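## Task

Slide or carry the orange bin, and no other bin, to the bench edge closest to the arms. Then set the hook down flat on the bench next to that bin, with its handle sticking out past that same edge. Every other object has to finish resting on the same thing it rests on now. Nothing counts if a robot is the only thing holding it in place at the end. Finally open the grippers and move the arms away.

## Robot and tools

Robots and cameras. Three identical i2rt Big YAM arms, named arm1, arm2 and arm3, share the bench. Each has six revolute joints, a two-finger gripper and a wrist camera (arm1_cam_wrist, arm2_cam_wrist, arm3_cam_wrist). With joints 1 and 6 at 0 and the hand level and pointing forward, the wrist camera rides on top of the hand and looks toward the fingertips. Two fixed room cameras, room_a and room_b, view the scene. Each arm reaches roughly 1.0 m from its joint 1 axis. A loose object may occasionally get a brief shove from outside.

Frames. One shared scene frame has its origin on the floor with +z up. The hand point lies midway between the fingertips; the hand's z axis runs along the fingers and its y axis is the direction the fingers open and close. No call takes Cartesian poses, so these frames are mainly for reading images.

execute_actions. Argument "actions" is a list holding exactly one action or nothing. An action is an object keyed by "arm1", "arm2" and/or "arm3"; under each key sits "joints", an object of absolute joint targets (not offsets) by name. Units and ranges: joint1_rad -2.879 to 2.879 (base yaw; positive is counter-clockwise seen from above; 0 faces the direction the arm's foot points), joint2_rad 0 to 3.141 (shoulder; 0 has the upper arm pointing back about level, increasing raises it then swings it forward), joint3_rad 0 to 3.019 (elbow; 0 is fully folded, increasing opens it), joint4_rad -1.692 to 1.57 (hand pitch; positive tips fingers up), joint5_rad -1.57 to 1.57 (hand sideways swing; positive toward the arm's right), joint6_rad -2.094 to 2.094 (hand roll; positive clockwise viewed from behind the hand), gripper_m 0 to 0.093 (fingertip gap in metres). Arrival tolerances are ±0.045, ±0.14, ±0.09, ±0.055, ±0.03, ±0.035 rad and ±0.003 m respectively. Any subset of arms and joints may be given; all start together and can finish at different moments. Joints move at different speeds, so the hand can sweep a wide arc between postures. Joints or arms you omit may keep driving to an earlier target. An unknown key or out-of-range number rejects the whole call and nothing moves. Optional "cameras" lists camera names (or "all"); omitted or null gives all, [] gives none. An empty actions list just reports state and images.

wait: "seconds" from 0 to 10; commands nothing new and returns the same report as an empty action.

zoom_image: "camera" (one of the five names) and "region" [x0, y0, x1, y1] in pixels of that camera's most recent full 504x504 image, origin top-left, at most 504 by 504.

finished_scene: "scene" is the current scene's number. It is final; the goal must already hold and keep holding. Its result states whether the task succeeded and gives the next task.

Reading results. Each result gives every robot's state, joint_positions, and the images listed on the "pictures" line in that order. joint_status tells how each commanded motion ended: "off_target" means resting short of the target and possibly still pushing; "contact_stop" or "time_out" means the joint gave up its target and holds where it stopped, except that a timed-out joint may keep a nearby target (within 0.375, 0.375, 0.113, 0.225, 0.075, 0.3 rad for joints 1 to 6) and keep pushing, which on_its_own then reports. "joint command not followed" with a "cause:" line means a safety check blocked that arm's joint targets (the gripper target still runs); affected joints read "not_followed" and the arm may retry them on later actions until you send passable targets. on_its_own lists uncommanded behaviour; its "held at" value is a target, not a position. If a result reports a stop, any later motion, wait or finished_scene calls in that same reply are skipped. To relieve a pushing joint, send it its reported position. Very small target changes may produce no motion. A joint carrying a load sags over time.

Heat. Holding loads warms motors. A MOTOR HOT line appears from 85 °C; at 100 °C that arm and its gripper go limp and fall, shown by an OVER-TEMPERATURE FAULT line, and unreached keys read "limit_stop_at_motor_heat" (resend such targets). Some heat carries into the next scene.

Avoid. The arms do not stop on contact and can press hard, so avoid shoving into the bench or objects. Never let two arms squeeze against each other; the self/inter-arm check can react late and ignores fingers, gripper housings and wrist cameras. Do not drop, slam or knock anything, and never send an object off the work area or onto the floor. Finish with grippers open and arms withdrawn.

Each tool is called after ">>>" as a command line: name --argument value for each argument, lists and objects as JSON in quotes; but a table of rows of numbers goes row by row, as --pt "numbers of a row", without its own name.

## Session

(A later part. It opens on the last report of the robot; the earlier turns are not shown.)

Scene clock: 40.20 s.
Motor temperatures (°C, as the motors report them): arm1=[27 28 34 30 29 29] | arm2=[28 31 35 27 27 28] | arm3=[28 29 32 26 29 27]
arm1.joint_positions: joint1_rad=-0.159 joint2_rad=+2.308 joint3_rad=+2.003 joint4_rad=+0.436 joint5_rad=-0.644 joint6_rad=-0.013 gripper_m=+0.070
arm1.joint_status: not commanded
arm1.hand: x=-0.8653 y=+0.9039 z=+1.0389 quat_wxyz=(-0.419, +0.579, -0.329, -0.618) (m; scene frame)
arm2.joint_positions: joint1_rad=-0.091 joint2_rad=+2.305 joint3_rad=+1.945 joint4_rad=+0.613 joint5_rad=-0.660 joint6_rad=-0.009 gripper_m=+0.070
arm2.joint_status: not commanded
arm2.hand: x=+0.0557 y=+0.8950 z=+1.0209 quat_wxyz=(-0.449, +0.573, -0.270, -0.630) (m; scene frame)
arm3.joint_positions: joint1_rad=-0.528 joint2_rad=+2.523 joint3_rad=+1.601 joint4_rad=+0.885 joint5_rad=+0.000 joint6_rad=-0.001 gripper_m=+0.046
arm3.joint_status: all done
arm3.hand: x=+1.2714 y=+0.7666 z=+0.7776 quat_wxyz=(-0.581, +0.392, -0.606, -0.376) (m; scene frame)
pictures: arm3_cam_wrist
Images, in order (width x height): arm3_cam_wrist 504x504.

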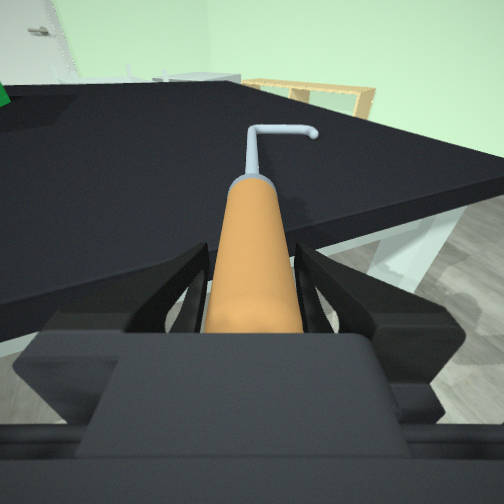

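>>> execute_actions --actions '[{"arm3":{"joints":{"joint2_rad":2.53,"joint4_rad":0.925}}}]' --cameras '[]'

>>> execute_actions --actions '[{"arm3":{"joints":{"gripper_m":0.008}}}]' --cameras '["arm3_cam_wrist"]'

Scene clock: 41.07 s.
Motor temperatures (°C, as the motors report them): arm1=[27 28 34 30 29 29] | arm2=[28 31 35 27 27 28] | arm3=[28 29 32 26 29 27]
arm1.joint_positions: joint1_rad=-0.159 joint2_rad=+2.308 joint3_rad=+2.003 joint4_rad=+0.436 joint5_rad=-0.644 joint6_rad=-0.013 gripper_m=+0.070
arm1.joint_status: not commanded
arm1.hand: x=-0.8653 y=+0.9039 z=+1.0389 quat_wxyz=(-0.419, +0.579, -0.329, -0.618) (m; scene frame)
arm2.joint_positions: joint1_rad=-0.091 joint2_rad=+2.305 joint3_rad=+1.945 joint4_rad=+0.613 joint5_rad=-0.660 joint6_rad=-0.009 gripper_m=+0.070
arm2.joint_status: not commanded
arm2.hand: x=+0.0557 y=+0.8950 z=+1.0209 quat_wxyz=(-0.449, +0.573, -0.270, -0.630) (m; scene frame)
arm3.joint_positions: joint1_rad=-0.528 joint2_rad=+2.523 joint3_rad=+1.601 joint4_rad=+0.909 joint5_rad=+0.000 joint6_rad=-0.001 gripper_m=+0.046
arm3.joint_status: all done
arm3.hand: x=+1.2714 y=+0.7667 z=+0.7834 quat_wxyz=(-0.588, +0.387, -0.599, -0.381) (m; scene frame)
pictures: none
No camera images: the call's "cameras" was empty. Leave "cameras" out to get every camera's image.

Scene clock: 41.63 s.
Motor temperatures (°C, as the motors report them): arm1=[27 29 34 30 29 29] | arm2=[28 31 35 27 27 28] | arm3=[28 29 32 26 29 27]
arm1.joint_positions: joint1_rad=-0.159 joint2_rad=+2.308 joint3_rad=+2.003 joint4_rad=+0.436 joint5_rad=-0.644 joint6_rad=-0.013 gripper_m=+0.070
arm1.joint_status: not commanded
arm1.hand: x=-0.8653 y=+0.9039 z=+1.0389 quat_wxyz=(-0.419, +0.579, -0.329, -0.618) (m; scene frame)
arm2.joint_positions: joint1_rad=-0.091 joint2_rad=+2.305 joint3_rad=+1.945 joint4_rad=+0.613 joint5_rad=-0.660 joint6_rad=-0.009 gripper_m=+0.070
arm2.joint_status: not commanded
arm2.hand: x=+0.0557 y=+0.8950 z=+1.0209 quat_wxyz=(-0.449, +0.573, -0.270, -0.630) (m; scene frame)
arm3.joint_positions: joint1_rad=-0.528 joint2_rad=+2.523 joint3_rad=+1.601 joint4_rad=+0.909 joint5_rad=+0.000 joint6_rad=-0.001 gripper_m=+0.030
arm3.joint_status: gripper_m off_target (ended at +0.030, target +0.008)
arm3.hand: x=+1.2714 y=+0.7667 z=+0.7835 quat_wxyz=(-0.588, +0.387, -0.599, -0.381) (m; scene frame)
pictures: arm3_cam_wrist
Images, in order (width x height): arm3_cam_wrist 504x504.

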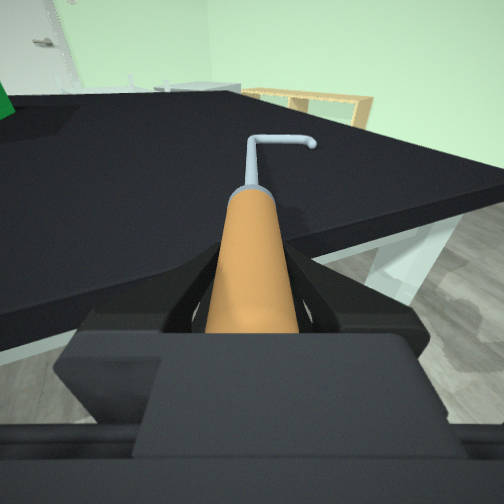

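Test lift.

>>> execute_actions --actions '[{"arm3":{"joints":{"joint2_rad":2.40}}}]' --cameras '["arm3_cam_wrist"]'

Scene clock: 42.83 s.
Motor temperatures (°C, as the motors report them): arm1=[27 29 34 30 29 29] | arm2=[28 31 35 27 27 28] | arm3=[28 29 32 26 29 27]
arm1.joint_positions: joint1_rad=-0.159 joint2_rad=+2.308 joint3_rad=+2.003 joint4_rad=+0.436 joint5_rad=-0.644 joint6_rad=-0.013 gripper_m=+0.070
arm1.joint_status: not commanded
arm1.hand: x=-0.8653 y=+0.9039 z=+1.0389 quat_wxyz=(-0.419, +0.579, -0.329, -0.618) (m; scene frame)
arm2.joint_positions: joint1_rad=-0.091 joint2_rad=+2.305 joint3_rad=+1.945 joint4_rad=+0.613 joint5_rad=-0.660 joint6_rad=-0.009 gripper_m=+0.070
arm2.joint_status: not commanded
arm2.hand: x=+0.0557 y=+0.8950 z=+1.0209 quat_wxyz=(-0.449, +0.573, -0.270, -0.630) (m; scene frame)
arm3.joint_positions: joint1_rad=-0.528 joint2_rad=+2.466 joint3_rad=+1.589 joint4_rad=+0.899 joint5_rad=+0.000 joint6_rad=-0.001 gripper_m=+0.030
arm3.joint_status: all done
arm3.hand: x=+1.2731 y=+0.7702 z=+0.8227 quat_wxyz=(-0.599, +0.380, -0.588, -0.388) (m; scene frame)
pictures: arm3_cam_wrist
Images, in order (width x height): arm3_cam_wrist 504x504.

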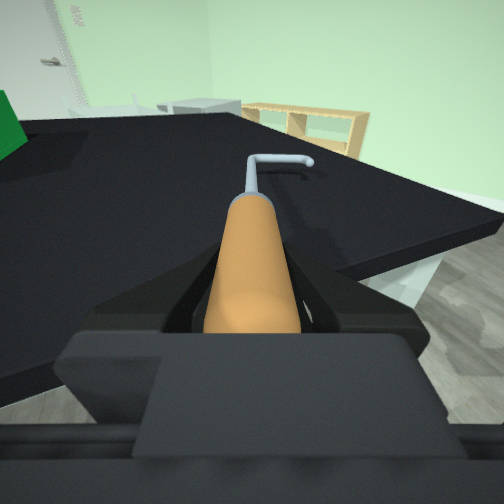

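>>> execute_actions --actions '[]' --cameras '["arm3_cam_wrist"]'

Scene clock: 43.07 s.
Motor temperatures (°C, as the motors report them): arm1=[27 29 34 30 29 29] | arm2=[28 31 35 27 27 28] | arm3=[28 29 32 26 29 27]
arm1.joint_positions: joint1_rad=-0.159 joint2_rad=+2.308 joint3_rad=+2.003 joint4_rad=+0.436 joint5_rad=-0.644 joint6_rad=-0.013 gripper_m=+0.070
arm1.joint_status: not commanded
arm1.hand: x=-0.8653 y=+0.9039 z=+1.0389 quat_wxyz=(-0.419, +0.579, -0.329, -0.618) (m; scene frame)
arm2.joint_positions: joint1_rad=-0.091 joint2_rad=+2.305 joint3_rad=+1.945 joint4_rad=+0.613 joint5_rad=-0.660 joint6_rad=-0.009 gripper_m=+0.070
arm2.joint_status: not commanded
arm2.hand: x=+0.0557 y=+0.8950 z=+1.0209 quat_wxyz=(-0.449, +0.573, -0.270, -0.630) (m; scene frame)
arm3.joint_positions: joint1_rad=-0.528 joint2_rad=+2.466 joint3_rad=+1.589 joint4_rad=+0.899 joint5_rad=+0.000 joint6_rad=-0.001 gripper_m=+0.030
arm3.joint_status: all done
arm3.hand: x=+1.2731 y=+0.7702 z=+0.8227 quat_wxyz=(-0.599, +0.380, -0.588, -0.388) (m; scene frame)
pictures: arm3_cam_wrist
Images, in order (width x height): arm3_cam_wrist 504x504.

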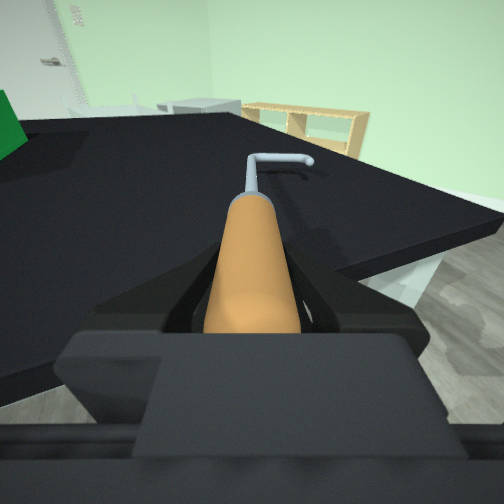

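>>> execute_actions --actions '[{"arm3":{"joints":{"joint6_rad":-0.75}}}]' --cameras '["arm3_cam_wrist"]'

Scene clock: 46.40 s.
Motor temperatures (°C, as the motors report them): arm1=[27 29 35 30 29 29] | arm2=[28 31 36 27 27 28] | arm3=[28 30 32 26 29 27]
arm1.joint_positions: joint1_rad=-0.159 joint2_rad=+2.308 joint3_rad=+2.003 joint4_rad=+0.436 joint5_rad=-0.644 joint6_rad=-0.013 gripper_m=+0.070
arm1.joint_status: not commanded
arm1.hand: x=-0.8653 y=+0.9039 z=+1.0389 quat_wxyz=(-0.419, +0.579, -0.329, -0.618) (m; scene frame)
arm2.joint_positions: joint1_rad=-0.091 joint2_rad=+2.305 joint3_rad=+1.945 joint4_rad=+0.613 joint5_rad=-0.660 joint6_rad=-0.009 gripper_m=+0.070
arm2.joint_status: not commanded
arm2.hand: x=+0.0557 y=+0.8950 z=+1.0209 quat_wxyz=(-0.449, +0.573, -0.270, -0.630) (m; scene frame)
arm3.joint_positions: joint1_rad=-0.528 joint2_rad=+2.466 joint3_rad=+1.589 joint4_rad=+0.899 joint5_rad=+0.000 joint6_rad=-0.736 gripper_m=+0.030
arm3.joint_status: all done
arm3.hand: x=+1.2731 y=+0.7702 z=+0.8227 quat_wxyz=(-0.698, +0.566, -0.413, -0.147) (m; scene frame)
pictures: arm3_cam_wrist
Images, in order (width x height): arm3_cam_wrist 504x504.

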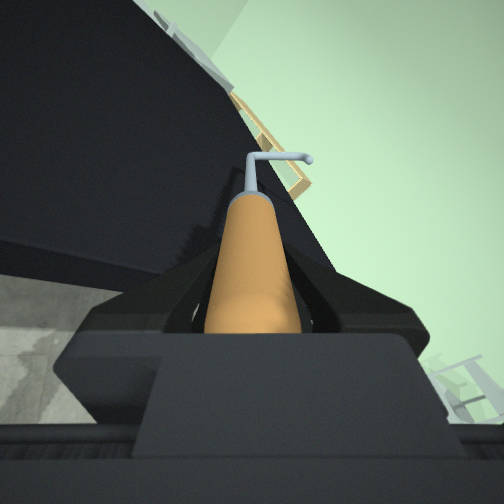

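>>> execute_actions --actions '[{"arm3":{"joints":{"joint3_rad":2.065,"joint2_rad":2.40,"joint4_rad":0.86,"joint1_rad":-0.45}}}]' --cameras '["arm3_cam_wrist"]'

Scene clock: 48.73 s.
Motor temperatures (°C, as the motors report them): arm1=[27 29 35 30 29 29] | arm2=[28 31 36 27 27 28] | arm3=[28 30 32 26 29 27]
arm1.joint_positions: joint1_rad=-0.159 joint2_rad=+2.308 joint3_rad=+2.003 joint4_rad=+0.436 joint5_rad=-0.644 joint6_rad=-0.013 gripper_m=+0.070
arm1.joint_status: not commanded
arm1.hand: x=-0.8653 y=+0.9039 z=+1.0389 quat_wxyz=(-0.419, +0.579, -0.329, -0.618) (m; scene frame)
arm2.joint_positions: joint1_rad=-0.091 joint2_rad=+2.305 joint3_rad=+1.945 joint4_rad=+0.613 joint5_rad=-0.660 joint6_rad=-0.009 gripper_m=+0.070
arm2.joint_status: not commanded
arm2.hand: x=+0.0557 y=+0.8950 z=+1.0209 quat_wxyz=(-0.449, +0.573, -0.270, -0.630) (m; scene frame)
arm3.joint_positions: joint1_rad=-0.450 joint2_rad=+2.432 joint3_rad=+2.003 joint4_rad=+0.828 joint5_rad=+0.001 joint6_rad=-0.736 gripper_m=+0.030
arm3.joint_status: all done
arm3.hand: x=+1.2389 y=+0.8683 z=+1.0590 quat_wxyz=(-0.807, +0.460, -0.309, -0.202) (m; scene frame)
pictures: arm3_cam_wrist
Images, in order (width x height): arm3_cam_wrist 504x504.

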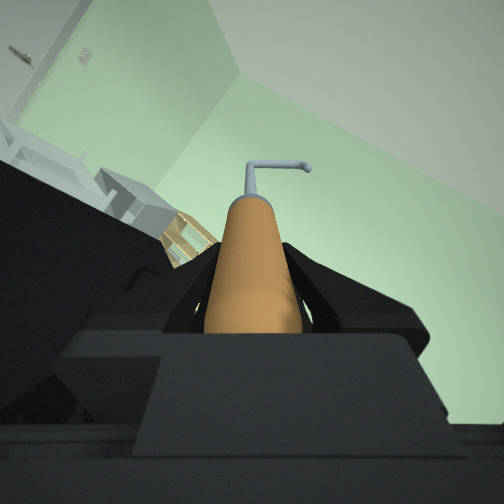

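>>> execute_actions --actions '[{"arm3":{"joints":{"joint1_rad":0.531,"joint2_rad":2.50,"joint4_rad":0.73,"joint5_rad":0.64,"joint6_rad":0.0}}}]' --cameras '["arm3_cam_wrist","room_a"]'

Scene clock: 52.10 s.
Motor temperatures (°C, as the motors report them): arm1=[27 29 35 30 29 29] | arm2=[28 31 36 27 27 28] | arm3=[28 30 33 26 29 27]
arm1.joint_positions: joint1_rad=-0.159 joint2_rad=+2.308 joint3_rad=+2.003 joint4_rad=+0.436 joint5_rad=-0.644 joint6_rad=-0.013 gripper_m=+0.070
arm1.joint_status: not commanded
arm1.hand: x=-0.8653 y=+0.9039 z=+1.0389 quat_wxyz=(-0.419, +0.579, -0.329, -0.618) (m; scene frame)
arm2.joint_positions: joint1_rad=-0.091 joint2_rad=+2.305 joint3_rad=+1.945 joint4_rad=+0.613 joint5_rad=-0.660 joint6_rad=-0.009 gripper_m=+0.070
arm2.joint_status: not commanded
arm2.hand: x=+0.0557 y=+0.8950 z=+1.0209 quat_wxyz=(-0.449, +0.573, -0.270, -0.630) (m; scene frame)
arm3.joint_positions: joint1_rad=+0.532 joint2_rad=+2.560 joint3_rad=+2.011 joint4_rad=+0.699 joint5_rad=+0.641 joint6_rad=-0.006 gripper_m=+0.030
arm3.joint_status: all done
arm3.hand: x=+0.4655 y=+0.7891 z=+0.9133 quat_wxyz=(-0.508, +0.446, -0.492, -0.549) (m; scene frame)
pictures: arm3_cam_wrist, room_a
Images, in order (width x height): arm3_cam_wrist 504x504, room_a 504x504.

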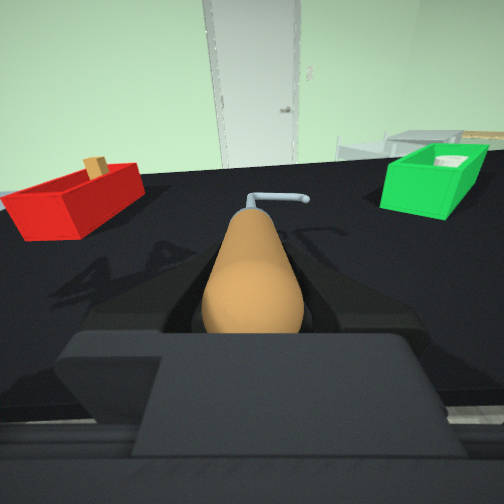

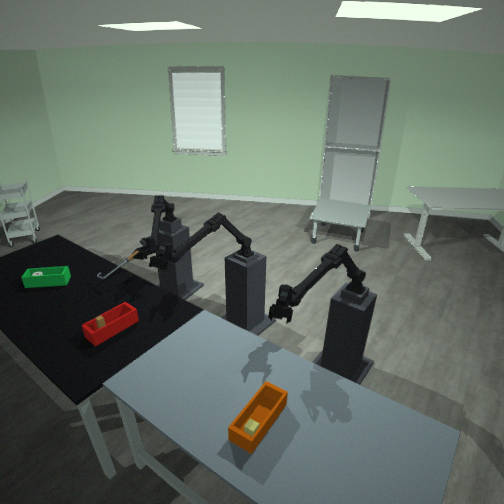

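>>> zoom_image --camera "room_a" --region '[0, 190, 200, 350]'

Region (0, 190, 200, 350) of room_a's 504x504 image, scaled by 2.520, with more detail than that image has; it fills the top 403 rows of this view, and the rest is white.

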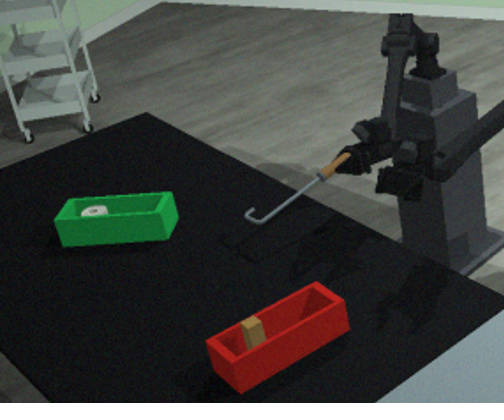

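>>> execute_actions --actions '[{"arm3":{"joints":{"joint2_rad":2.665}}}]' --cameras '["arm3_cam_wrist"]'

Scene clock: 53.73 s.
Motor temperatures (°C, as the motors report them): arm1=[27 29 35 30 29 29] | arm2=[28 31 36 27 27 28] | arm3=[28 30 33 26 29 27]
arm1.joint_positions: joint1_rad=-0.159 joint2_rad=+2.308 joint3_rad=+2.003 joint4_rad=+0.436 joint5_rad=-0.644 joint6_rad=-0.013 gripper_m=+0.070
arm1.joint_status: not commanded
arm1.hand: x=-0.8653 y=+0.9039 z=+1.0389 quat_wxyz=(-0.419, +0.579, -0.329, -0.618) (m; scene frame)
arm2.joint_positions: joint1_rad=-0.091 joint2_rad=+2.305 joint3_rad=+1.945 joint4_rad=+0.613 joint5_rad=-0.660 joint6_rad=-0.009 gripper_m=+0.070
arm2.joint_status: not commanded
arm2.hand: x=+0.0557 y=+0.8950 z=+1.0209 quat_wxyz=(-0.449, +0.573, -0.270, -0.630) (m; scene frame)
arm3.joint_positions: joint1_rad=+0.532 joint2_rad=+2.694 joint3_rad=+2.015 joint4_rad=+0.714 joint5_rad=+0.639 joint6_rad=-0.009 gripper_m=+0.030
arm3.joint_status: all done
arm3.hand: x=+0.4705 y=+0.7812 z=+0.7993 quat_wxyz=(-0.503, +0.490, -0.498, -0.509) (m; scene frame)
pictures: arm3_cam_wrist
Images, in order (width x height): arm3_cam_wrist 504x504.

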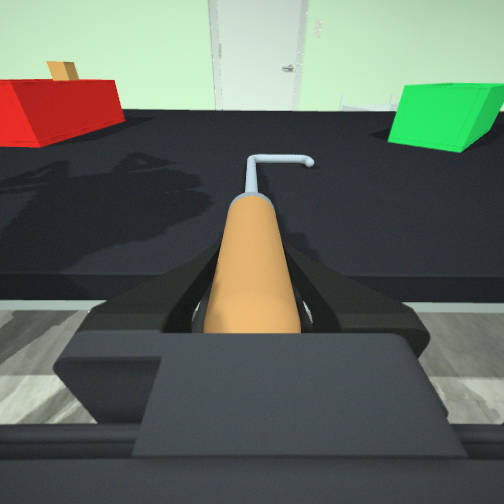

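>>> execute_actions --actions '[{"arm3":{"joints":{"joint2_rad":2.718,"joint4_rad":0.695}}}]' --cameras '["arm3_cam_wrist"]'

Scene clock: 54.57 s.
Motor temperatures (°C, as the motors report them): arm1=[27 29 35 30 29 29] | arm2=[28 31 36 27 27 28] | arm3=[28 30 33 26 29 27]
arm1.joint_positions: joint1_rad=-0.159 joint2_rad=+2.308 joint3_rad=+2.003 joint4_rad=+0.436 joint5_rad=-0.644 joint6_rad=-0.013 gripper_m=+0.070
arm1.joint_status: not commanded
arm1.hand: x=-0.8653 y=+0.9039 z=+1.0389 quat_wxyz=(-0.419, +0.579, -0.329, -0.618) (m; scene frame)
arm2.joint_positions: joint1_rad=-0.091 joint2_rad=+2.305 joint3_rad=+1.945 joint4_rad=+0.613 joint5_rad=-0.660 joint6_rad=-0.009 gripper_m=+0.070
arm2.joint_status: not commanded
arm2.hand: x=+0.0557 y=+0.8950 z=+1.0209 quat_wxyz=(-0.449, +0.573, -0.270, -0.630) (m; scene frame)
arm3.joint_positions: joint1_rad=+0.532 joint2_rad=+2.696 joint3_rad=+2.015 joint4_rad=+0.703 joint5_rad=+0.639 joint6_rad=-0.009 gripper_m=+0.030
arm3.joint_status: all done
arm3.hand: x=+0.4705 y=+0.7811 z=+0.7957 quat_wxyz=(-0.503, +0.494, -0.498, -0.505) (m; scene frame)
pictures: arm3_cam_wrist
Images, in order (width x height): arm3_cam_wrist 504x504.

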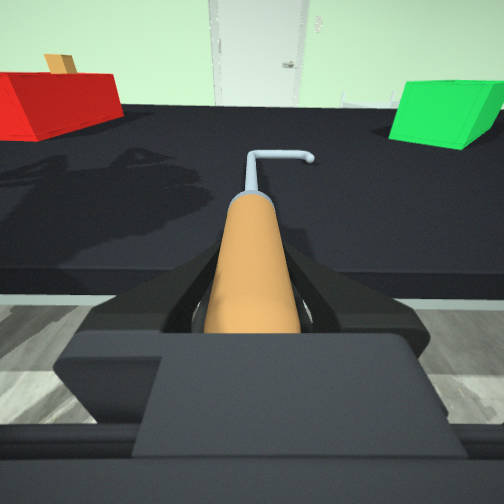

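>>> execute_actions --actions '[{"arm3":{"joints":{"joint3_rad":2.0}}}]' --cameras '["arm3_cam_wrist"]'

Scene clock: 55.47 s.
Motor temperatures (°C, as the motors report them): arm1=[27 29 35 30 29 29] | arm2=[28 31 36 27 27 28] | arm3=[28 30 33 26 29 27]
arm1.joint_positions: joint1_rad=-0.159 joint2_rad=+2.308 joint3_rad=+2.003 joint4_rad=+0.436 joint5_rad=-0.644 joint6_rad=-0.013 gripper_m=+0.070
arm1.joint_status: not commanded
arm1.hand: x=-0.8653 y=+0.9039 z=+1.0389 quat_wxyz=(-0.419, +0.579, -0.329, -0.618) (m; scene frame)
arm2.joint_positions: joint1_rad=-0.091 joint2_rad=+2.305 joint3_rad=+1.945 joint4_rad=+0.613 joint5_rad=-0.660 joint6_rad=-0.009 gripper_m=+0.070
arm2.joint_status: not commanded
arm2.hand: x=+0.0557 y=+0.8950 z=+1.0209 quat_wxyz=(-0.449, +0.573, -0.270, -0.630) (m; scene frame)
arm3.joint_positions: joint1_rad=+0.532 joint2_rad=+2.696 joint3_rad=+2.003 joint4_rad=+0.703 joint5_rad=+0.639 joint6_rad=-0.009 gripper_m=+0.030
arm3.joint_status: all done
arm3.hand: x=+0.4723 y=+0.7788 z=+0.7895 quat_wxyz=(-0.502, +0.498, -0.499, -0.501) (m; scene frame)
pictures: arm3_cam_wrist
Images, in order (width x height): arm3_cam_wrist 504x504.

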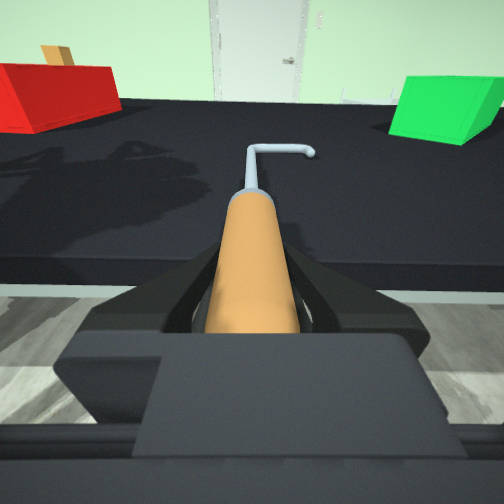

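>>> execute_actions --actions '[{"arm3":{"joints":{"gripper_m":0.07,"joint2_rad":2.70}}}]' --cameras '["arm3_cam_wrist"]'

>>> execute_actions --actions '[{"arm3":{"joints":{"joint2_rad":2.52}}}]' --cameras '["arm3_cam_wrist"]'

Scene clock: 56.30 s.
Motor temperatures (°C, as the motors report them): arm1=[27 29 35 30 29 29] | arm2=[28 31 36 27 27 28] | arm3=[28 30 33 26 29 27]
arm1.joint_positions: joint1_rad=-0.159 joint2_rad=+2.308 joint3_rad=+2.003 joint4_rad=+0.436 joint5_rad=-0.644 joint6_rad=-0.013 gripper_m=+0.070
arm1.joint_status: not commanded
arm1.hand: x=-0.8653 y=+0.9039 z=+1.0389 quat_wxyz=(-0.419, +0.579, -0.329, -0.618) (m; scene frame)
arm2.joint_positions: joint1_rad=-0.091 joint2_rad=+2.305 joint3_rad=+1.945 joint4_rad=+0.613 joint5_rad=-0.660 joint6_rad=-0.009 gripper_m=+0.070
arm2.joint_status: not commanded
arm2.hand: x=+0.0557 y=+0.8950 z=+1.0209 quat_wxyz=(-0.449, +0.573, -0.270, -0.630) (m; scene frame)
arm3.joint_positions: joint1_rad=+0.532 joint2_rad=+2.696 joint3_rad=+2.000 joint4_rad=+0.701 joint5_rad=+0.639 joint6_rad=-0.009 gripper_m=+0.070
arm3.joint_status: all done
arm3.hand: x=+0.4726 y=+0.7783 z=+0.7877 quat_wxyz=(-0.502, +0.500, -0.499, -0.499) (m; scene frame)
pictures: arm3_cam_wrist
Images, in order (width x height): arm3_cam_wrist 504x504.

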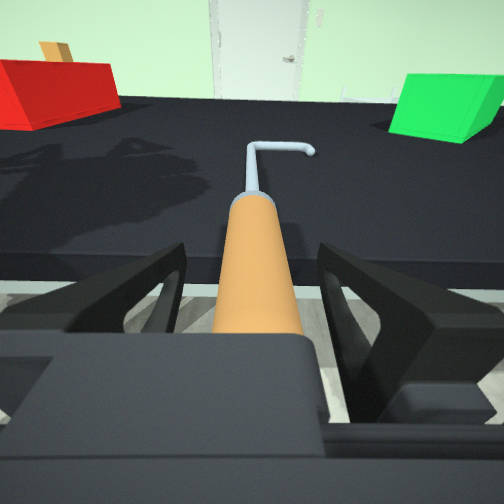

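Scene clock: 57.50 s.
Motor temperatures (°C, as the motors report them): arm1=[27 29 35 30 29 29] | arm2=[28 31 36 27 27 28] | arm3=[28 30 33 26 29 27]
arm1.joint_positions: joint1_rad=-0.159 joint2_rad=+2.308 joint3_rad=+2.003 joint4_rad=+0.436 joint5_rad=-0.644 joint6_rad=-0.013 gripper_m=+0.070
arm1.joint_status: not commanded
arm1.hand: x=-0.8653 y=+0.9039 z=+1.0389 quat_wxyz=(-0.419, +0.579, -0.329, -0.618) (m; scene frame)
arm2.joint_positions: joint1_rad=-0.091 joint2_rad=+2.305 joint3_rad=+1.945 joint4_rad=+0.613 joint5_rad=-0.660 joint6_rad=-0.009 gripper_m=+0.070
arm2.joint_status: not commanded
arm2.hand: x=+0.0557 y=+0.8950 z=+1.0209 quat_wxyz=(-0.449, +0.573, -0.270, -0.630) (m; scene frame)
arm3.joint_positions: joint1_rad=+0.532 joint2_rad=+2.502 joint3_rad=+1.983 joint4_rad=+0.694 joint5_rad=+0.639 joint6_rad=-0.009 gripper_m=+0.070
arm3.joint_status: all done
arm3.hand: x=+0.4679 y=+0.7856 z=+0.9482 quat_wxyz=(-0.509, +0.439, -0.489, -0.556) (m; scene frame)
pictures: arm3_cam_wrist
Images, in order (width x height): arm3_cam_wrist 504x504.

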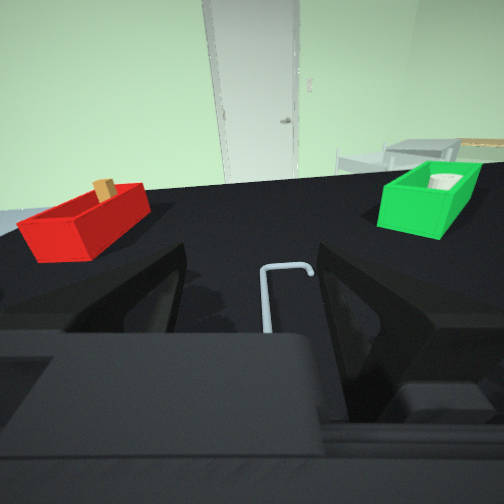

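>>> execute_actions --actions '[{"arm3":{"joints":{"joint1_rad":-0.15,"joint2_rad":2.3,"joint5_rad":0.3}},"arm2":{"joints":{"joint1_rad":-0.578,"joint2_rad":2.45,"joint3_rad":1.945,"joint4_rad":0.625,"joint5_rad":-0.664}}}]' --cameras '["arm2_cam_wrist","room_a"]'

Scene clock: 60.00 s.
Motor temperatures (°C, as the motors report them): arm1=[27 29 35 30 29 29] | arm2=[28 31 36 27 27 28] | arm3=[28 30 33 26 29 27]
arm1.joint_positions: joint1_rad=-0.159 joint2_rad=+2.308 joint3_rad=+2.003 joint4_rad=+0.436 joint5_rad=-0.644 joint6_rad=-0.013 gripper_m=+0.070
arm1.joint_status: not commanded
arm1.hand: x=-0.8653 y=+0.9039 z=+1.0389 quat_wxyz=(-0.419, +0.579, -0.329, -0.618) (m; scene frame)
arm2.joint_positions: joint1_rad=-0.579 joint2_rad=+2.468 joint3_rad=+1.932 joint4_rad=+0.616 joint5_rad=-0.663 joint6_rad=-0.006 gripper_m=+0.070
arm2.joint_status: all done
arm2.hand: x=+0.4761 y=+0.7797 z=+0.8764 quat_wxyz=(-0.531, +0.500, -0.464, -0.502) (m; scene frame)
arm3.joint_positions: joint1_rad=-0.155 joint2_rad=+2.284 joint3_rad=+1.980 joint4_rad=+0.691 joint5_rad=+0.300 joint6_rad=-0.006 gripper_m=+0.070
arm3.joint_status: all done
arm3.hand: x=+1.0211 y=+0.8984 z=+1.1455 quat_wxyz=(-0.653, +0.292, -0.486, -0.503) (m; scene frame)
pictures: arm2_cam_wrist, room_a
Images, in order (width x height): arm2_cam_wrist 504x504, room_a 504x504.

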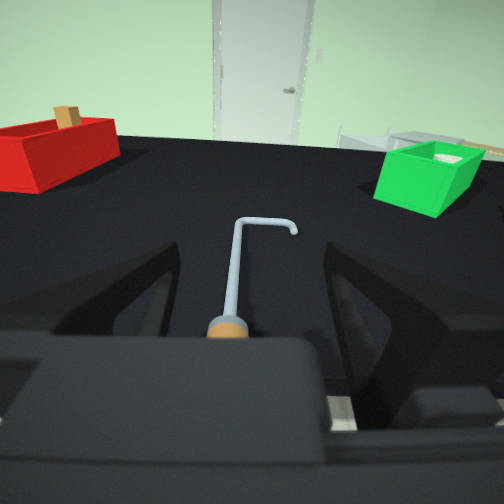

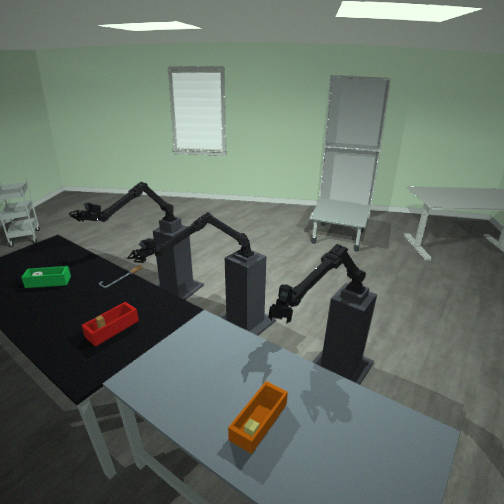

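>>> execute_actions --actions '[{"arm2":{"joints":{"joint2_rad":2.556,"joint4_rad":0.635}}}]' --cameras '["arm2_cam_wrist"]'

Scene clock: 75.37 s.
Motor temperatures (°C, as the motors report them): arm1=[27 30 35 30 29 29] | arm2=[28 32 35 27 27 28] | arm3=[28 30 33 26 29 27]
arm1.joint_positions: joint1_rad=-0.159 joint2_rad=+2.308 joint3_rad=+2.003 joint4_rad=+0.436 joint5_rad=-0.644 joint6_rad=-0.013 gripper_m=+0.070
arm1.joint_status: not commanded
arm1.hand: x=-0.8653 y=+0.9039 z=+1.0389 quat_wxyz=(-0.419, +0.579, -0.329, -0.618) (m; scene frame)
arm2.joint_positions: joint1_rad=-0.579 joint2_rad=+2.549 joint3_rad=+1.932 joint4_rad=+0.622 joint5_rad=-0.663 joint6_rad=-0.006 gripper_m=+0.070
arm2.joint_status: all done
arm2.hand: x=+0.4756 y=+0.7780 z=+0.8069 quat_wxyz=(-0.506, +0.504, -0.491, -0.499) (m; scene frame)
arm3.joint_positions: joint1_rad=-0.155 joint2_rad=+2.284 joint3_rad=+1.980 joint4_rad=+0.691 joint5_rad=+0.300 joint6_rad=-0.006 gripper_m=+0.070
arm3.joint_status: not commanded
arm3.hand: x=+1.0211 y=+0.8984 z=+1.1455 quat_wxyz=(-0.653, +0.292, -0.486, -0.503) (m; scene frame)
pictures: arm2_cam_wrist
Images, in order (width x height): arm2_cam_wrist 504x504.

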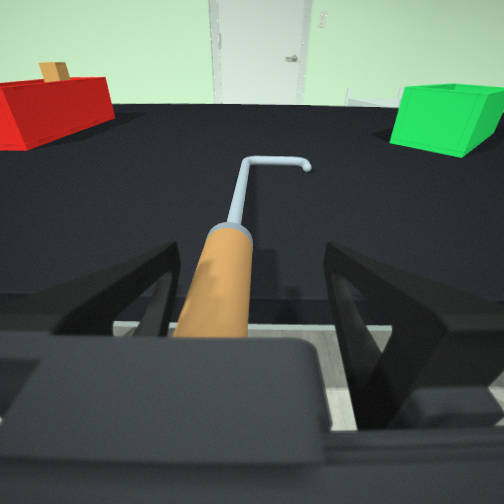

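>>> execute_actions --actions '[{"arm2":{"joints":{"joint1_rad":-0.553,"joint2_rad":2.555,"joint3_rad":1.878,"joint4_rad":0.668,"joint5_rad":-0.574}}}]' --cameras '["arm2_cam_wrist"]'

Scene clock: 77.17 s.
Motor temperatures (°C, as the motors report them): arm1=[27 30 35 30 29 29] | arm2=[28 32 35 27 27 28] | arm3=[28 30 33 26 29 27]
arm1.joint_positions: joint1_rad=-0.159 joint2_rad=+2.308 joint3_rad=+2.003 joint4_rad=+0.436 joint5_rad=-0.644 joint6_rad=-0.013 gripper_m=+0.070
arm1.joint_status: not commanded
arm1.hand: x=-0.8653 y=+0.9039 z=+1.0389 quat_wxyz=(-0.419, +0.579, -0.329, -0.618) (m; scene frame)
arm2.joint_positions: joint1_rad=-0.559 joint2_rad=+2.549 joint3_rad=+1.870 joint4_rad=+0.650 joint5_rad=-0.578 joint6_rad=-0.006 gripper_m=+0.070
arm2.joint_status: all done
arm2.hand: x=+0.4663 y=+0.7757 z=+0.7808 quat_wxyz=(-0.510, +0.490, -0.518, -0.481) (m; scene frame)
arm3.joint_positions: joint1_rad=-0.155 joint2_rad=+2.284 joint3_rad=+1.980 joint4_rad=+0.691 joint5_rad=+0.300 joint6_rad=-0.006 gripper_m=+0.070
arm3.joint_status: not commanded
arm3.hand: x=+1.0211 y=+0.8984 z=+1.1455 quat_wxyz=(-0.653, +0.292, -0.486, -0.503) (m; scene frame)
pictures: arm2_cam_wrist
Images, in order (width x height): arm2_cam_wrist 504x504.

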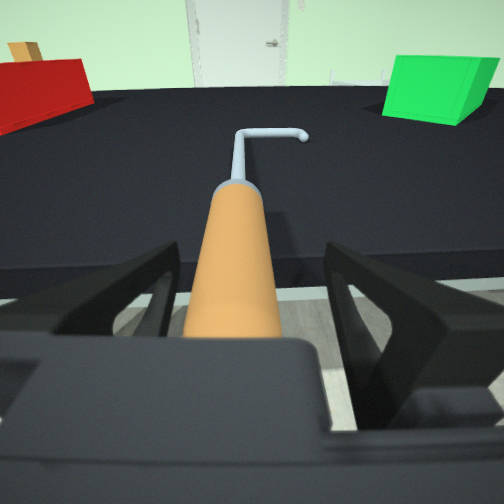

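>>> execute_actions --actions '[{"arm2":{"joints":{"joint1_rad":-0.547,"joint4_rad":0.688,"gripper_m":0.012}}}]' --cameras '["arm2_cam_wrist"]'

Scene clock: 78.00 s.
Motor temperatures (°C, as the motors report them): arm1=[27 30 35 30 29 29] | arm2=[28 32 35 27 27 28] | arm3=[28 30 33 26 29 27]
arm1.joint_positions: joint1_rad=-0.159 joint2_rad=+2.308 joint3_rad=+2.003 joint4_rad=+0.436 joint5_rad=-0.644 joint6_rad=-0.013 gripper_m=+0.070
arm1.joint_status: not commanded
arm1.hand: x=-0.8653 y=+0.9039 z=+1.0389 quat_wxyz=(-0.419, +0.579, -0.329, -0.618) (m; scene frame)
arm2.joint_positions: joint1_rad=-0.557 joint2_rad=+2.549 joint3_rad=+1.870 joint4_rad=+0.667 joint5_rad=-0.576 joint6_rad=-0.005 gripper_m=+0.029
arm2.joint_status: gripper_m off_target (ended at +0.029, target +0.012); the others done
arm2.hand: x=+0.4655 y=+0.7764 z=+0.7845 quat_wxyz=(-0.516, +0.488, -0.513, -0.482) (m; scene frame)
arm3.joint_positions: joint1_rad=-0.155 joint2_rad=+2.284 joint3_rad=+1.980 joint4_rad=+0.691 joint5_rad=+0.300 joint6_rad=-0.006 gripper_m=+0.070
arm3.joint_status: not commanded
arm3.hand: x=+1.0211 y=+0.8984 z=+1.1455 quat_wxyz=(-0.653, +0.292, -0.486, -0.503) (m; scene frame)
pictures: arm2_cam_wrist
Images, in order (width x height): arm2_cam_wrist 504x504.

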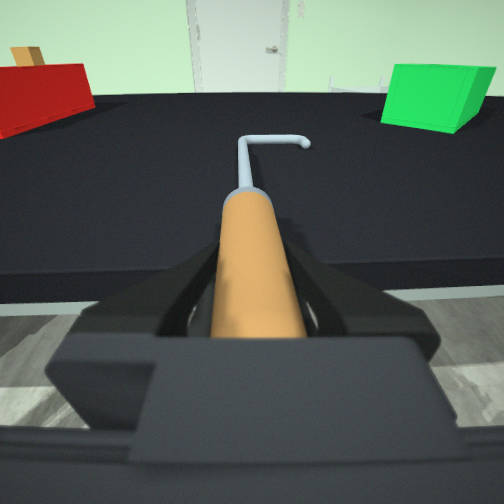

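>>> execute_actions --actions '[{"arm2":{"joints":{"joint2_rad":2.27,"joint4_rad":0.70}}}]' --cameras '["arm2_cam_wrist"]'

Scene clock: 79.80 s.
Motor temperatures (°C, as the motors report them): arm1=[27 30 35 30 29 29] | arm2=[28 32 35 27 27 28] | arm3=[28 30 33 26 29 27]
arm1.joint_positions: joint1_rad=-0.159 joint2_rad=+2.308 joint3_rad=+2.003 joint4_rad=+0.436 joint5_rad=-0.644 joint6_rad=-0.013 gripper_m=+0.070
arm1.joint_status: not commanded
arm1.hand: x=-0.8653 y=+0.9039 z=+1.0389 quat_wxyz=(-0.419, +0.579, -0.329, -0.618) (m; scene frame)
arm2.joint_positions: joint1_rad=-0.556 joint2_rad=+2.292 joint3_rad=+1.837 joint4_rad=+0.670 joint5_rad=-0.576 joint6_rad=-0.003 gripper_m=+0.029
arm2.joint_status: all done
arm2.hand: x=+0.4560 y=+0.7675 z=+0.9891 quat_wxyz=(-0.590, +0.471, -0.431, -0.495) (m; scene frame)
arm3.joint_positions: joint1_rad=-0.155 joint2_rad=+2.284 joint3_rad=+1.980 joint4_rad=+0.691 joint5_rad=+0.300 joint6_rad=-0.006 gripper_m=+0.070
arm3.joint_status: not commanded
arm3.hand: x=+1.0211 y=+0.8984 z=+1.1455 quat_wxyz=(-0.653, +0.292, -0.486, -0.503) (m; scene frame)
pictures: arm2_cam_wrist
Images, in order (width x height): arm2_cam_wrist 504x504.

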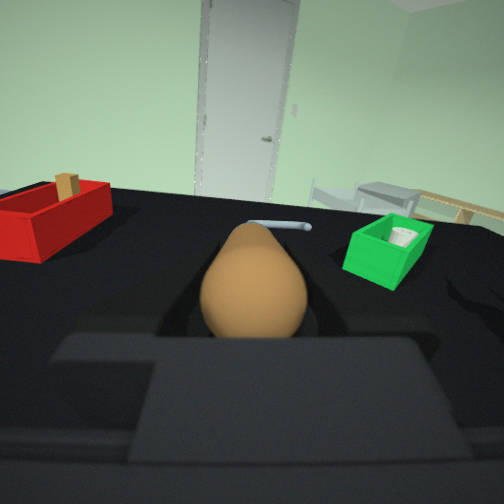

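>>> execute_actions --actions '[{"arm2":{"joints":{"joint2_rad":2.14,"joint6_rad":-0.45,"joint1_rad":-0.45}}}]' --cameras '["arm2_cam_wrist","room_a"]'

Scene clock: 81.93 s.
Motor temperatures (°C, as the motors report them): arm1=[27 30 35 30 29 29] | arm2=[28 32 36 27 27 28] | arm3=[28 30 33 26 29 27]
arm1.joint_positions: joint1_rad=-0.159 joint2_rad=+2.308 joint3_rad=+2.003 joint4_rad=+0.436 joint5_rad=-0.644 joint6_rad=-0.013 gripper_m=+0.070
arm1.joint_status: not commanded
arm1.hand: x=-0.8653 y=+0.9039 z=+1.0389 quat_wxyz=(-0.419, +0.579, -0.329, -0.618) (m; scene frame)
arm2.joint_positions: joint1_rad=-0.449 joint2_rad=+2.180 joint3_rad=+1.837 joint4_rad=+0.669 joint5_rad=-0.580 joint6_rad=-0.428 gripper_m=+0.029
arm2.joint_status: all done
arm2.hand: x=+0.3605 y=+0.7940 z=+1.0837 quat_wxyz=(-0.694, +0.547, -0.252, -0.393) (m; scene frame)
arm3.joint_positions: joint1_rad=-0.155 joint2_rad=+2.284 joint3_rad=+1.980 joint4_rad=+0.691 joint5_rad=+0.300 joint6_rad=-0.006 gripper_m=+0.070
arm3.joint_status: not commanded
arm3.hand: x=+1.0211 y=+0.8984 z=+1.1455 quat_wxyz=(-0.653, +0.292, -0.486, -0.503) (m; scene frame)
pictures: arm2_cam_wrist, room_a
Images, in order (width x height): arm2_cam_wrist 504x504, room_a 504x504.

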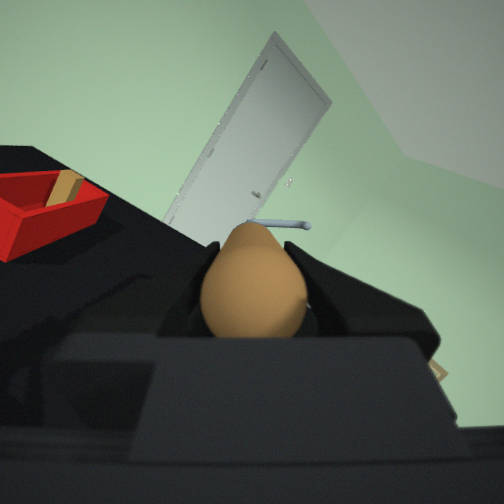

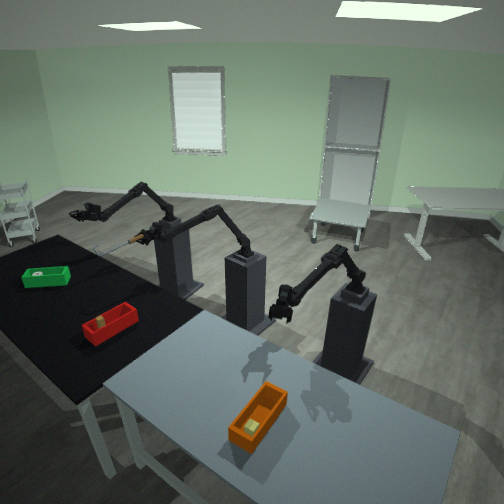

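>>> execute_actions --actions '[{"arm2":{"joints":{"joint1_rad":0.725,"joint3_rad":2.035,"joint4_rad":0.64,"joint5_rad":0.637,"joint6_rad":0.0}}}]' --cameras '["arm2_cam_wrist","room_a"]'

Scene clock: 84.97 s.
Motor temperatures (°C, as the motors report them): arm1=[27 30 35 30 29 29] | arm2=[28 32 36 27 27 28] | arm3=[28 30 33 26 29 27]
arm1.joint_positions: joint1_rad=-0.159 joint2_rad=+2.308 joint3_rad=+2.003 joint4_rad=+0.436 joint5_rad=-0.644 joint6_rad=-0.013 gripper_m=+0.070
arm1.joint_status: not commanded
arm1.hand: x=-0.8653 y=+0.9039 z=+1.0389 quat_wxyz=(-0.419, +0.579, -0.329, -0.618) (m; scene frame)
arm2.joint_positions: joint1_rad=+0.731 joint2_rad=+2.189 joint3_rad=+1.968 joint4_rad=+0.606 joint5_rad=+0.644 joint6_rad=-0.002 gripper_m=+0.029
arm2.joint_status: all done
arm2.hand: x=-0.4350 y=+0.7521 z=+1.1268 quat_wxyz=(-0.511, +0.361, -0.464, -0.627) (m; scene frame)
arm3.joint_positions: joint1_rad=-0.155 joint2_rad=+2.284 joint3_rad=+1.980 joint4_rad=+0.691 joint5_rad=+0.300 joint6_rad=-0.006 gripper_m=+0.070
arm3.joint_status: not commanded
arm3.hand: x=+1.0211 y=+0.8984 z=+1.1455 quat_wxyz=(-0.653, +0.292, -0.486, -0.503) (m; scene frame)
pictures: arm2_cam_wrist, room_a
Images, in order (width x height): arm2_cam_wrist 504x504, room_a 504x504.

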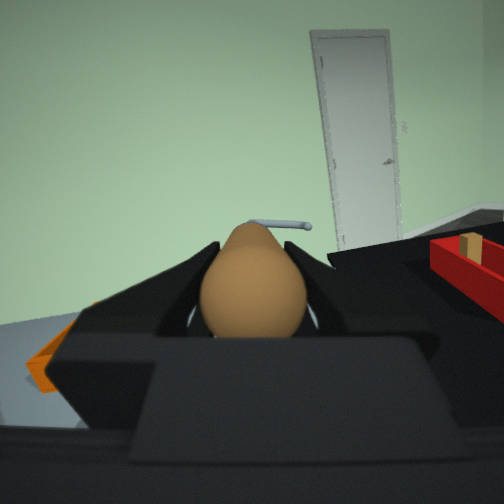

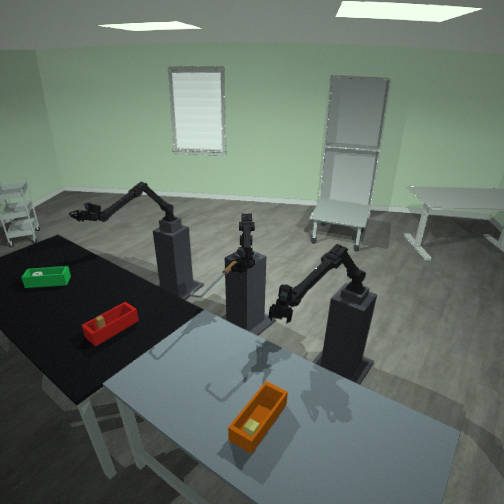

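>>> execute_actions --actions '[{"arm2":{"joints":{"joint2_rad":2.42}}}]' --cameras '[]'

>>> execute_actions --actions '[{"arm2":{"joints":{"joint2_rad":2.585,"joint3_rad":1.99,"joint4_rad":0.62}}}]' --cameras '["arm2_cam_wrist"]'

Scene clock: 87.00 s.
Motor temperatures (°C, as the motors report them): arm1=[27 30 35 30 29 29] | arm2=[28 32 36 27 27 28] | arm3=[28 30 33 26 29 27]
arm1.joint_positions: joint1_rad=-0.159 joint2_rad=+2.308 joint3_rad=+2.003 joint4_rad=+0.436 joint5_rad=-0.644 joint6_rad=-0.013 gripper_m=+0.070
arm1.joint_status: not commanded
arm1.hand: x=-0.8653 y=+0.9039 z=+1.0389 quat_wxyz=(-0.419, +0.579, -0.329, -0.618) (m; scene frame)
arm2.joint_positions: joint1_rad=+0.731 joint2_rad=+2.475 joint3_rad=+1.984 joint4_rad=+0.607 joint5_rad=+0.638 joint6_rad=-0.006 gripper_m=+0.029
arm2.joint_status: all done
arm2.hand: x=-0.4592 y=+0.7880 z=+0.8864 quat_wxyz=(-0.507, +0.465, -0.484, -0.541) (m; scene frame)
arm3.joint_positions: joint1_rad=-0.155 joint2_rad=+2.284 joint3_rad=+1.980 joint4_rad=+0.691 joint5_rad=+0.300 joint6_rad=-0.006 gripper_m=+0.070
arm3.joint_status: not commanded
arm3.hand: x=+1.0211 y=+0.8984 z=+1.1455 quat_wxyz=(-0.653, +0.292, -0.486, -0.503) (m; scene frame)
pictures: none
No camera images: the call's "cameras" was empty. Leave "cameras" out to get every camera's image.

Scene clock: 88.07 s.
Motor temperatures (°C, as the motors report them): arm1=[27 30 36 30 29 29] | arm2=[28 32 36 27 27 28] | arm3=[28 30 33 26 29 27]
arm1.joint_positions: joint1_rad=-0.159 joint2_rad=+2.308 joint3_rad=+2.003 joint4_rad=+0.436 joint5_rad=-0.644 joint6_rad=-0.013 gripper_m=+0.070
arm1.joint_status: not commanded
arm1.hand: x=-0.8653 y=+0.9039 z=+1.0389 quat_wxyz=(-0.419, +0.579, -0.329, -0.618) (m; scene frame)
arm2.joint_positions: joint1_rad=+0.731 joint2_rad=+2.588 joint3_rad=+1.980 joint4_rad=+0.614 joint5_rad=+0.637 joint6_rad=-0.008 gripper_m=+0.029
arm2.joint_status: all done
arm2.hand: x=-0.4560 y=+0.7857 z=+0.7858 quat_wxyz=(-0.502, +0.505, -0.489, -0.503) (m; scene frame)
arm3.joint_positions: joint1_rad=-0.155 joint2_rad=+2.284 joint3_rad=+1.980 joint4_rad=+0.691 joint5_rad=+0.300 joint6_rad=-0.006 gripper_m=+0.070
arm3.joint_status: not commanded
arm3.hand: x=+1.0211 y=+0.8984 z=+1.1455 quat_wxyz=(-0.653, +0.292, -0.486, -0.503) (m; scene frame)
pictures: arm2_cam_wrist
Images, in order (width x height): arm2_cam_wrist 504x504.

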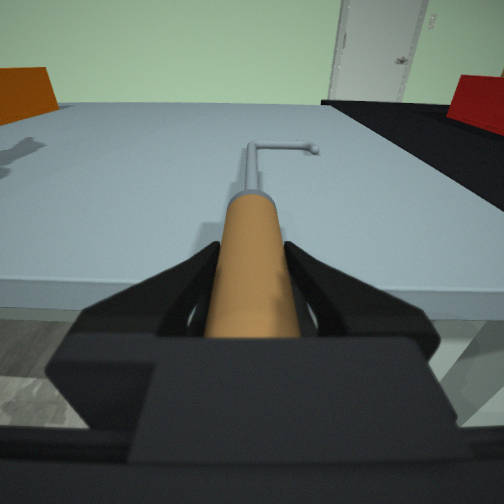

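>>> execute_actions --actions '[{"arm2":{"joints":{"joint3_rad":1.962}}}]' --cameras '["arm2_cam_wrist"]'

Scene clock: 89.23 s.
Motor temperatures (°C, as the motors report them): arm1=[27 30 36 30 29 29] | arm2=[28 32 36 27 27 28] | arm3=[28 30 34 26 29 27]
arm1.joint_positions: joint1_rad=-0.159 joint2_rad=+2.308 joint3_rad=+2.003 joint4_rad=+0.436 joint5_rad=-0.644 joint6_rad=-0.013 gripper_m=+0.070
arm1.joint_status: not commanded
arm1.hand: x=-0.8653 y=+0.9039 z=+1.0389 quat_wxyz=(-0.419, +0.579, -0.329, -0.618) (m; scene frame)
arm2.joint_positions: joint1_rad=+0.731 joint2_rad=+2.588 joint3_rad=+1.974 joint4_rad=+0.619 joint5_rad=+0.637 joint6_rad=-0.008 gripper_m=+0.029
arm2.joint_status: all done
arm2.hand: x=-0.4552 y=+0.7847 z=+0.7838 quat_wxyz=(-0.502, +0.506, -0.489, -0.503) (m; scene frame)
arm3.joint_positions: joint1_rad=-0.155 joint2_rad=+2.284 joint3_rad=+1.980 joint4_rad=+0.691 joint5_rad=+0.300 joint6_rad=-0.006 gripper_m=+0.070
arm3.joint_status: not commanded
arm3.hand: x=+1.0211 y=+0.8984 z=+1.1455 quat_wxyz=(-0.653, +0.292, -0.486, -0.503) (m; scene frame)
pictures: arm2_cam_wrist
Images, in order (width x height): arm2_cam_wrist 504x504.

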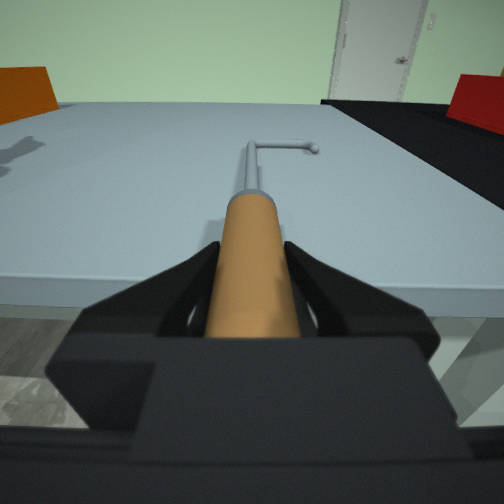

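>>> execute_actions --actions '[{"arm2":{"joints":{"gripper_m":0.07,"joint3_rad":1.98}}}]' --cameras '["arm2_cam_wrist"]'

Scene clock: 90.77 s.
Motor temperatures (°C, as the motors report them): arm1=[27 30 36 30 29 29] | arm2=[28 32 36 27 27 28] | arm3=[28 30 34 26 29 27]
arm1.joint_positions: joint1_rad=-0.159 joint2_rad=+2.308 joint3_rad=+2.003 joint4_rad=+0.436 joint5_rad=-0.644 joint6_rad=-0.013 gripper_m=+0.070
arm1.joint_status: not commanded
arm1.hand: x=-0.8653 y=+0.9039 z=+1.0389 quat_wxyz=(-0.419, +0.579, -0.329, -0.618) (m; scene frame)
arm2.joint_positions: joint1_rad=+0.731 joint2_rad=+2.588 joint3_rad=+1.974 joint4_rad=+0.619 joint5_rad=+0.637 joint6_rad=-0.008 gripper_m=+0.070
arm2.joint_status: all done
arm2.hand: x=-0.4552 y=+0.7847 z=+0.7838 quat_wxyz=(-0.502, +0.506, -0.489, -0.503) (m; scene frame)
arm3.joint_positions: joint1_rad=-0.155 joint2_rad=+2.284 joint3_rad=+1.980 joint4_rad=+0.691 joint5_rad=+0.300 joint6_rad=-0.006 gripper_m=+0.070
arm3.joint_status: not commanded
arm3.hand: x=+1.0211 y=+0.8984 z=+1.1455 quat_wxyz=(-0.653, +0.292, -0.486, -0.503) (m; scene frame)
pictures: arm2_cam_wrist
Images, in order (width x height): arm2_cam_wrist 504x504.

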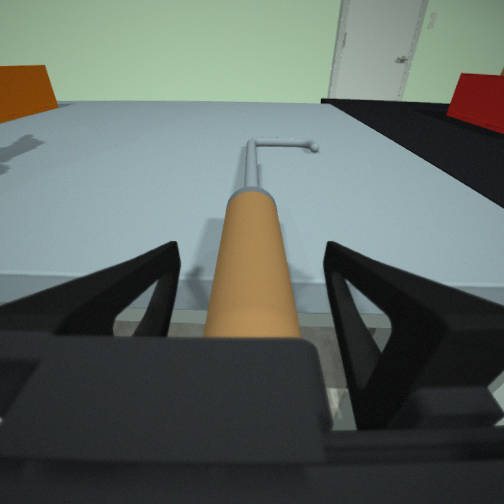

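>>> execute_actions --actions '[{"arm2":{"joints":{"gripper_m":0.088,"joint2_rad":2.45}},"arm1":{"joints":{"joint1_rad":-0.25,"joint4_rad":0.655,"joint2_rad":2.42,"gripper_m":0.078}}}]' --cameras '["arm2_cam_wrist"]'

Scene clock: 93.53 s.
Motor temperatures (°C, as the motors report them): arm1=[27 30 36 30 29 29] | arm2=[28 32 36 27 27 28] | arm3=[28 30 34 26 29 27]
arm1.joint_positions: joint1_rad=-0.262 joint2_rad=+2.419 joint3_rad=+2.006 joint4_rad=+0.641 joint5_rad=-0.644 joint6_rad=-0.013 gripper_m=+0.078
arm1.joint_status: all done
arm1.hand: x=-0.7726 y=+0.8980 z=+0.9827 quat_wxyz=(-0.480, +0.548, -0.325, -0.603) (m; scene frame)
arm2.joint_positions: joint1_rad=+0.731 joint2_rad=+2.437 joint3_rad=+1.966 joint4_rad=+0.619 joint5_rad=+0.637 joint6_rad=-0.008 gripper_m=+0.088
arm2.joint_status: all done
arm2.hand: x=-0.4570 y=+0.7843 z=+0.9129 quat_wxyz=(-0.508, +0.455, -0.481, -0.552) (m; scene frame)
arm3.joint_positions: joint1_rad=-0.155 joint2_rad=+2.284 joint3_rad=+1.980 joint4_rad=+0.691 joint5_rad=+0.300 joint6_rad=-0.006 gripper_m=+0.070
arm3.joint_status: not commanded
arm3.hand: x=+1.0211 y=+0.8984 z=+1.1455 quat_wxyz=(-0.653, +0.292, -0.486, -0.503) (m; scene frame)
pictures: arm2_cam_wrist
Images, in order (width x height): arm2_cam_wrist 504x504.

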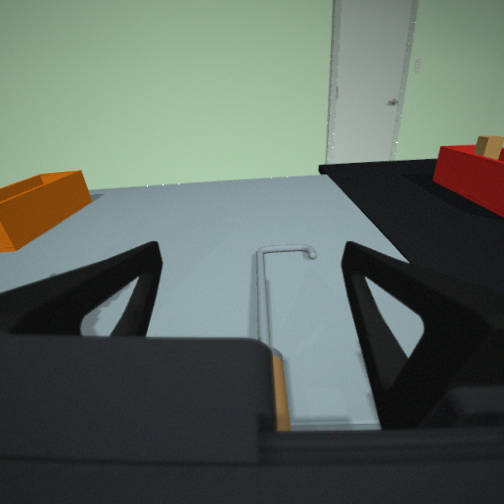

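>>> execute_actions --actions '[{"arm2":{"joints":{"joint1_rad":0.1,"joint2_rad":2.3,"joint5_rad":0.2}},"arm1":{"joints":{"joint1_rad":-0.641,"joint2_rad":2.53,"joint3_rad":2.075,"joint4_rad":0.61,"joint5_rad":-0.69,"joint6_rad":0.0}}}]' --cameras '["arm1_cam_wrist","room_a"]'

Scene clock: 97.03 s.
Motor temperatures (°C, as the motors report them): arm1=[27 30 36 30 29 29] | arm2=[28 32 36 27 27 28] | arm3=[28 30 34 26 29 27]
arm1.joint_positions: joint1_rad=-0.629 joint2_rad=+2.528 joint3_rad=+2.041 joint4_rad=+0.611 joint5_rad=-0.688 joint6_rad=-0.012 gripper_m=+0.078
arm1.joint_status: all done
arm1.hand: x=-0.4625 y=+0.7888 z=+0.8930 quat_wxyz=(-0.535, +0.500, -0.449, -0.512) (m; scene frame)
arm2.joint_positions: joint1_rad=+0.098 joint2_rad=+2.294 joint3_rad=+1.966 joint4_rad=+0.619 joint5_rad=+0.200 joint6_rad=-0.005 gripper_m=+0.088
arm2.joint_status: all done
arm2.hand: x=+0.0253 y=+0.9209 z=+1.0525 quat_wxyz=(-0.606, +0.371, -0.467, -0.526) (m; scene frame)
arm3.joint_positions: joint1_rad=-0.155 joint2_rad=+2.284 joint3_rad=+1.980 joint4_rad=+0.691 joint5_rad=+0.300 joint6_rad=-0.006 gripper_m=+0.070
arm3.joint_status: not commanded
arm3.hand: x=+1.0211 y=+0.8984 z=+1.1455 quat_wxyz=(-0.653, +0.292, -0.486, -0.503) (m; scene frame)
pictures: arm1_cam_wrist, room_a
Images, in order (width x height): arm1_cam_wrist 504x504, room_a 504x504.

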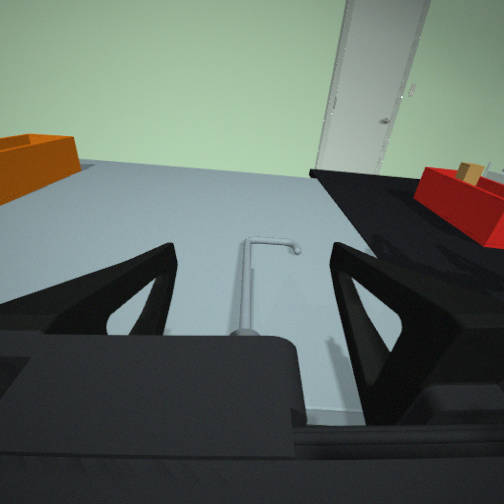

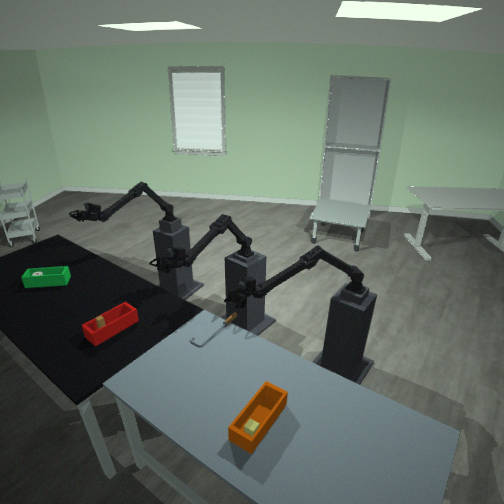

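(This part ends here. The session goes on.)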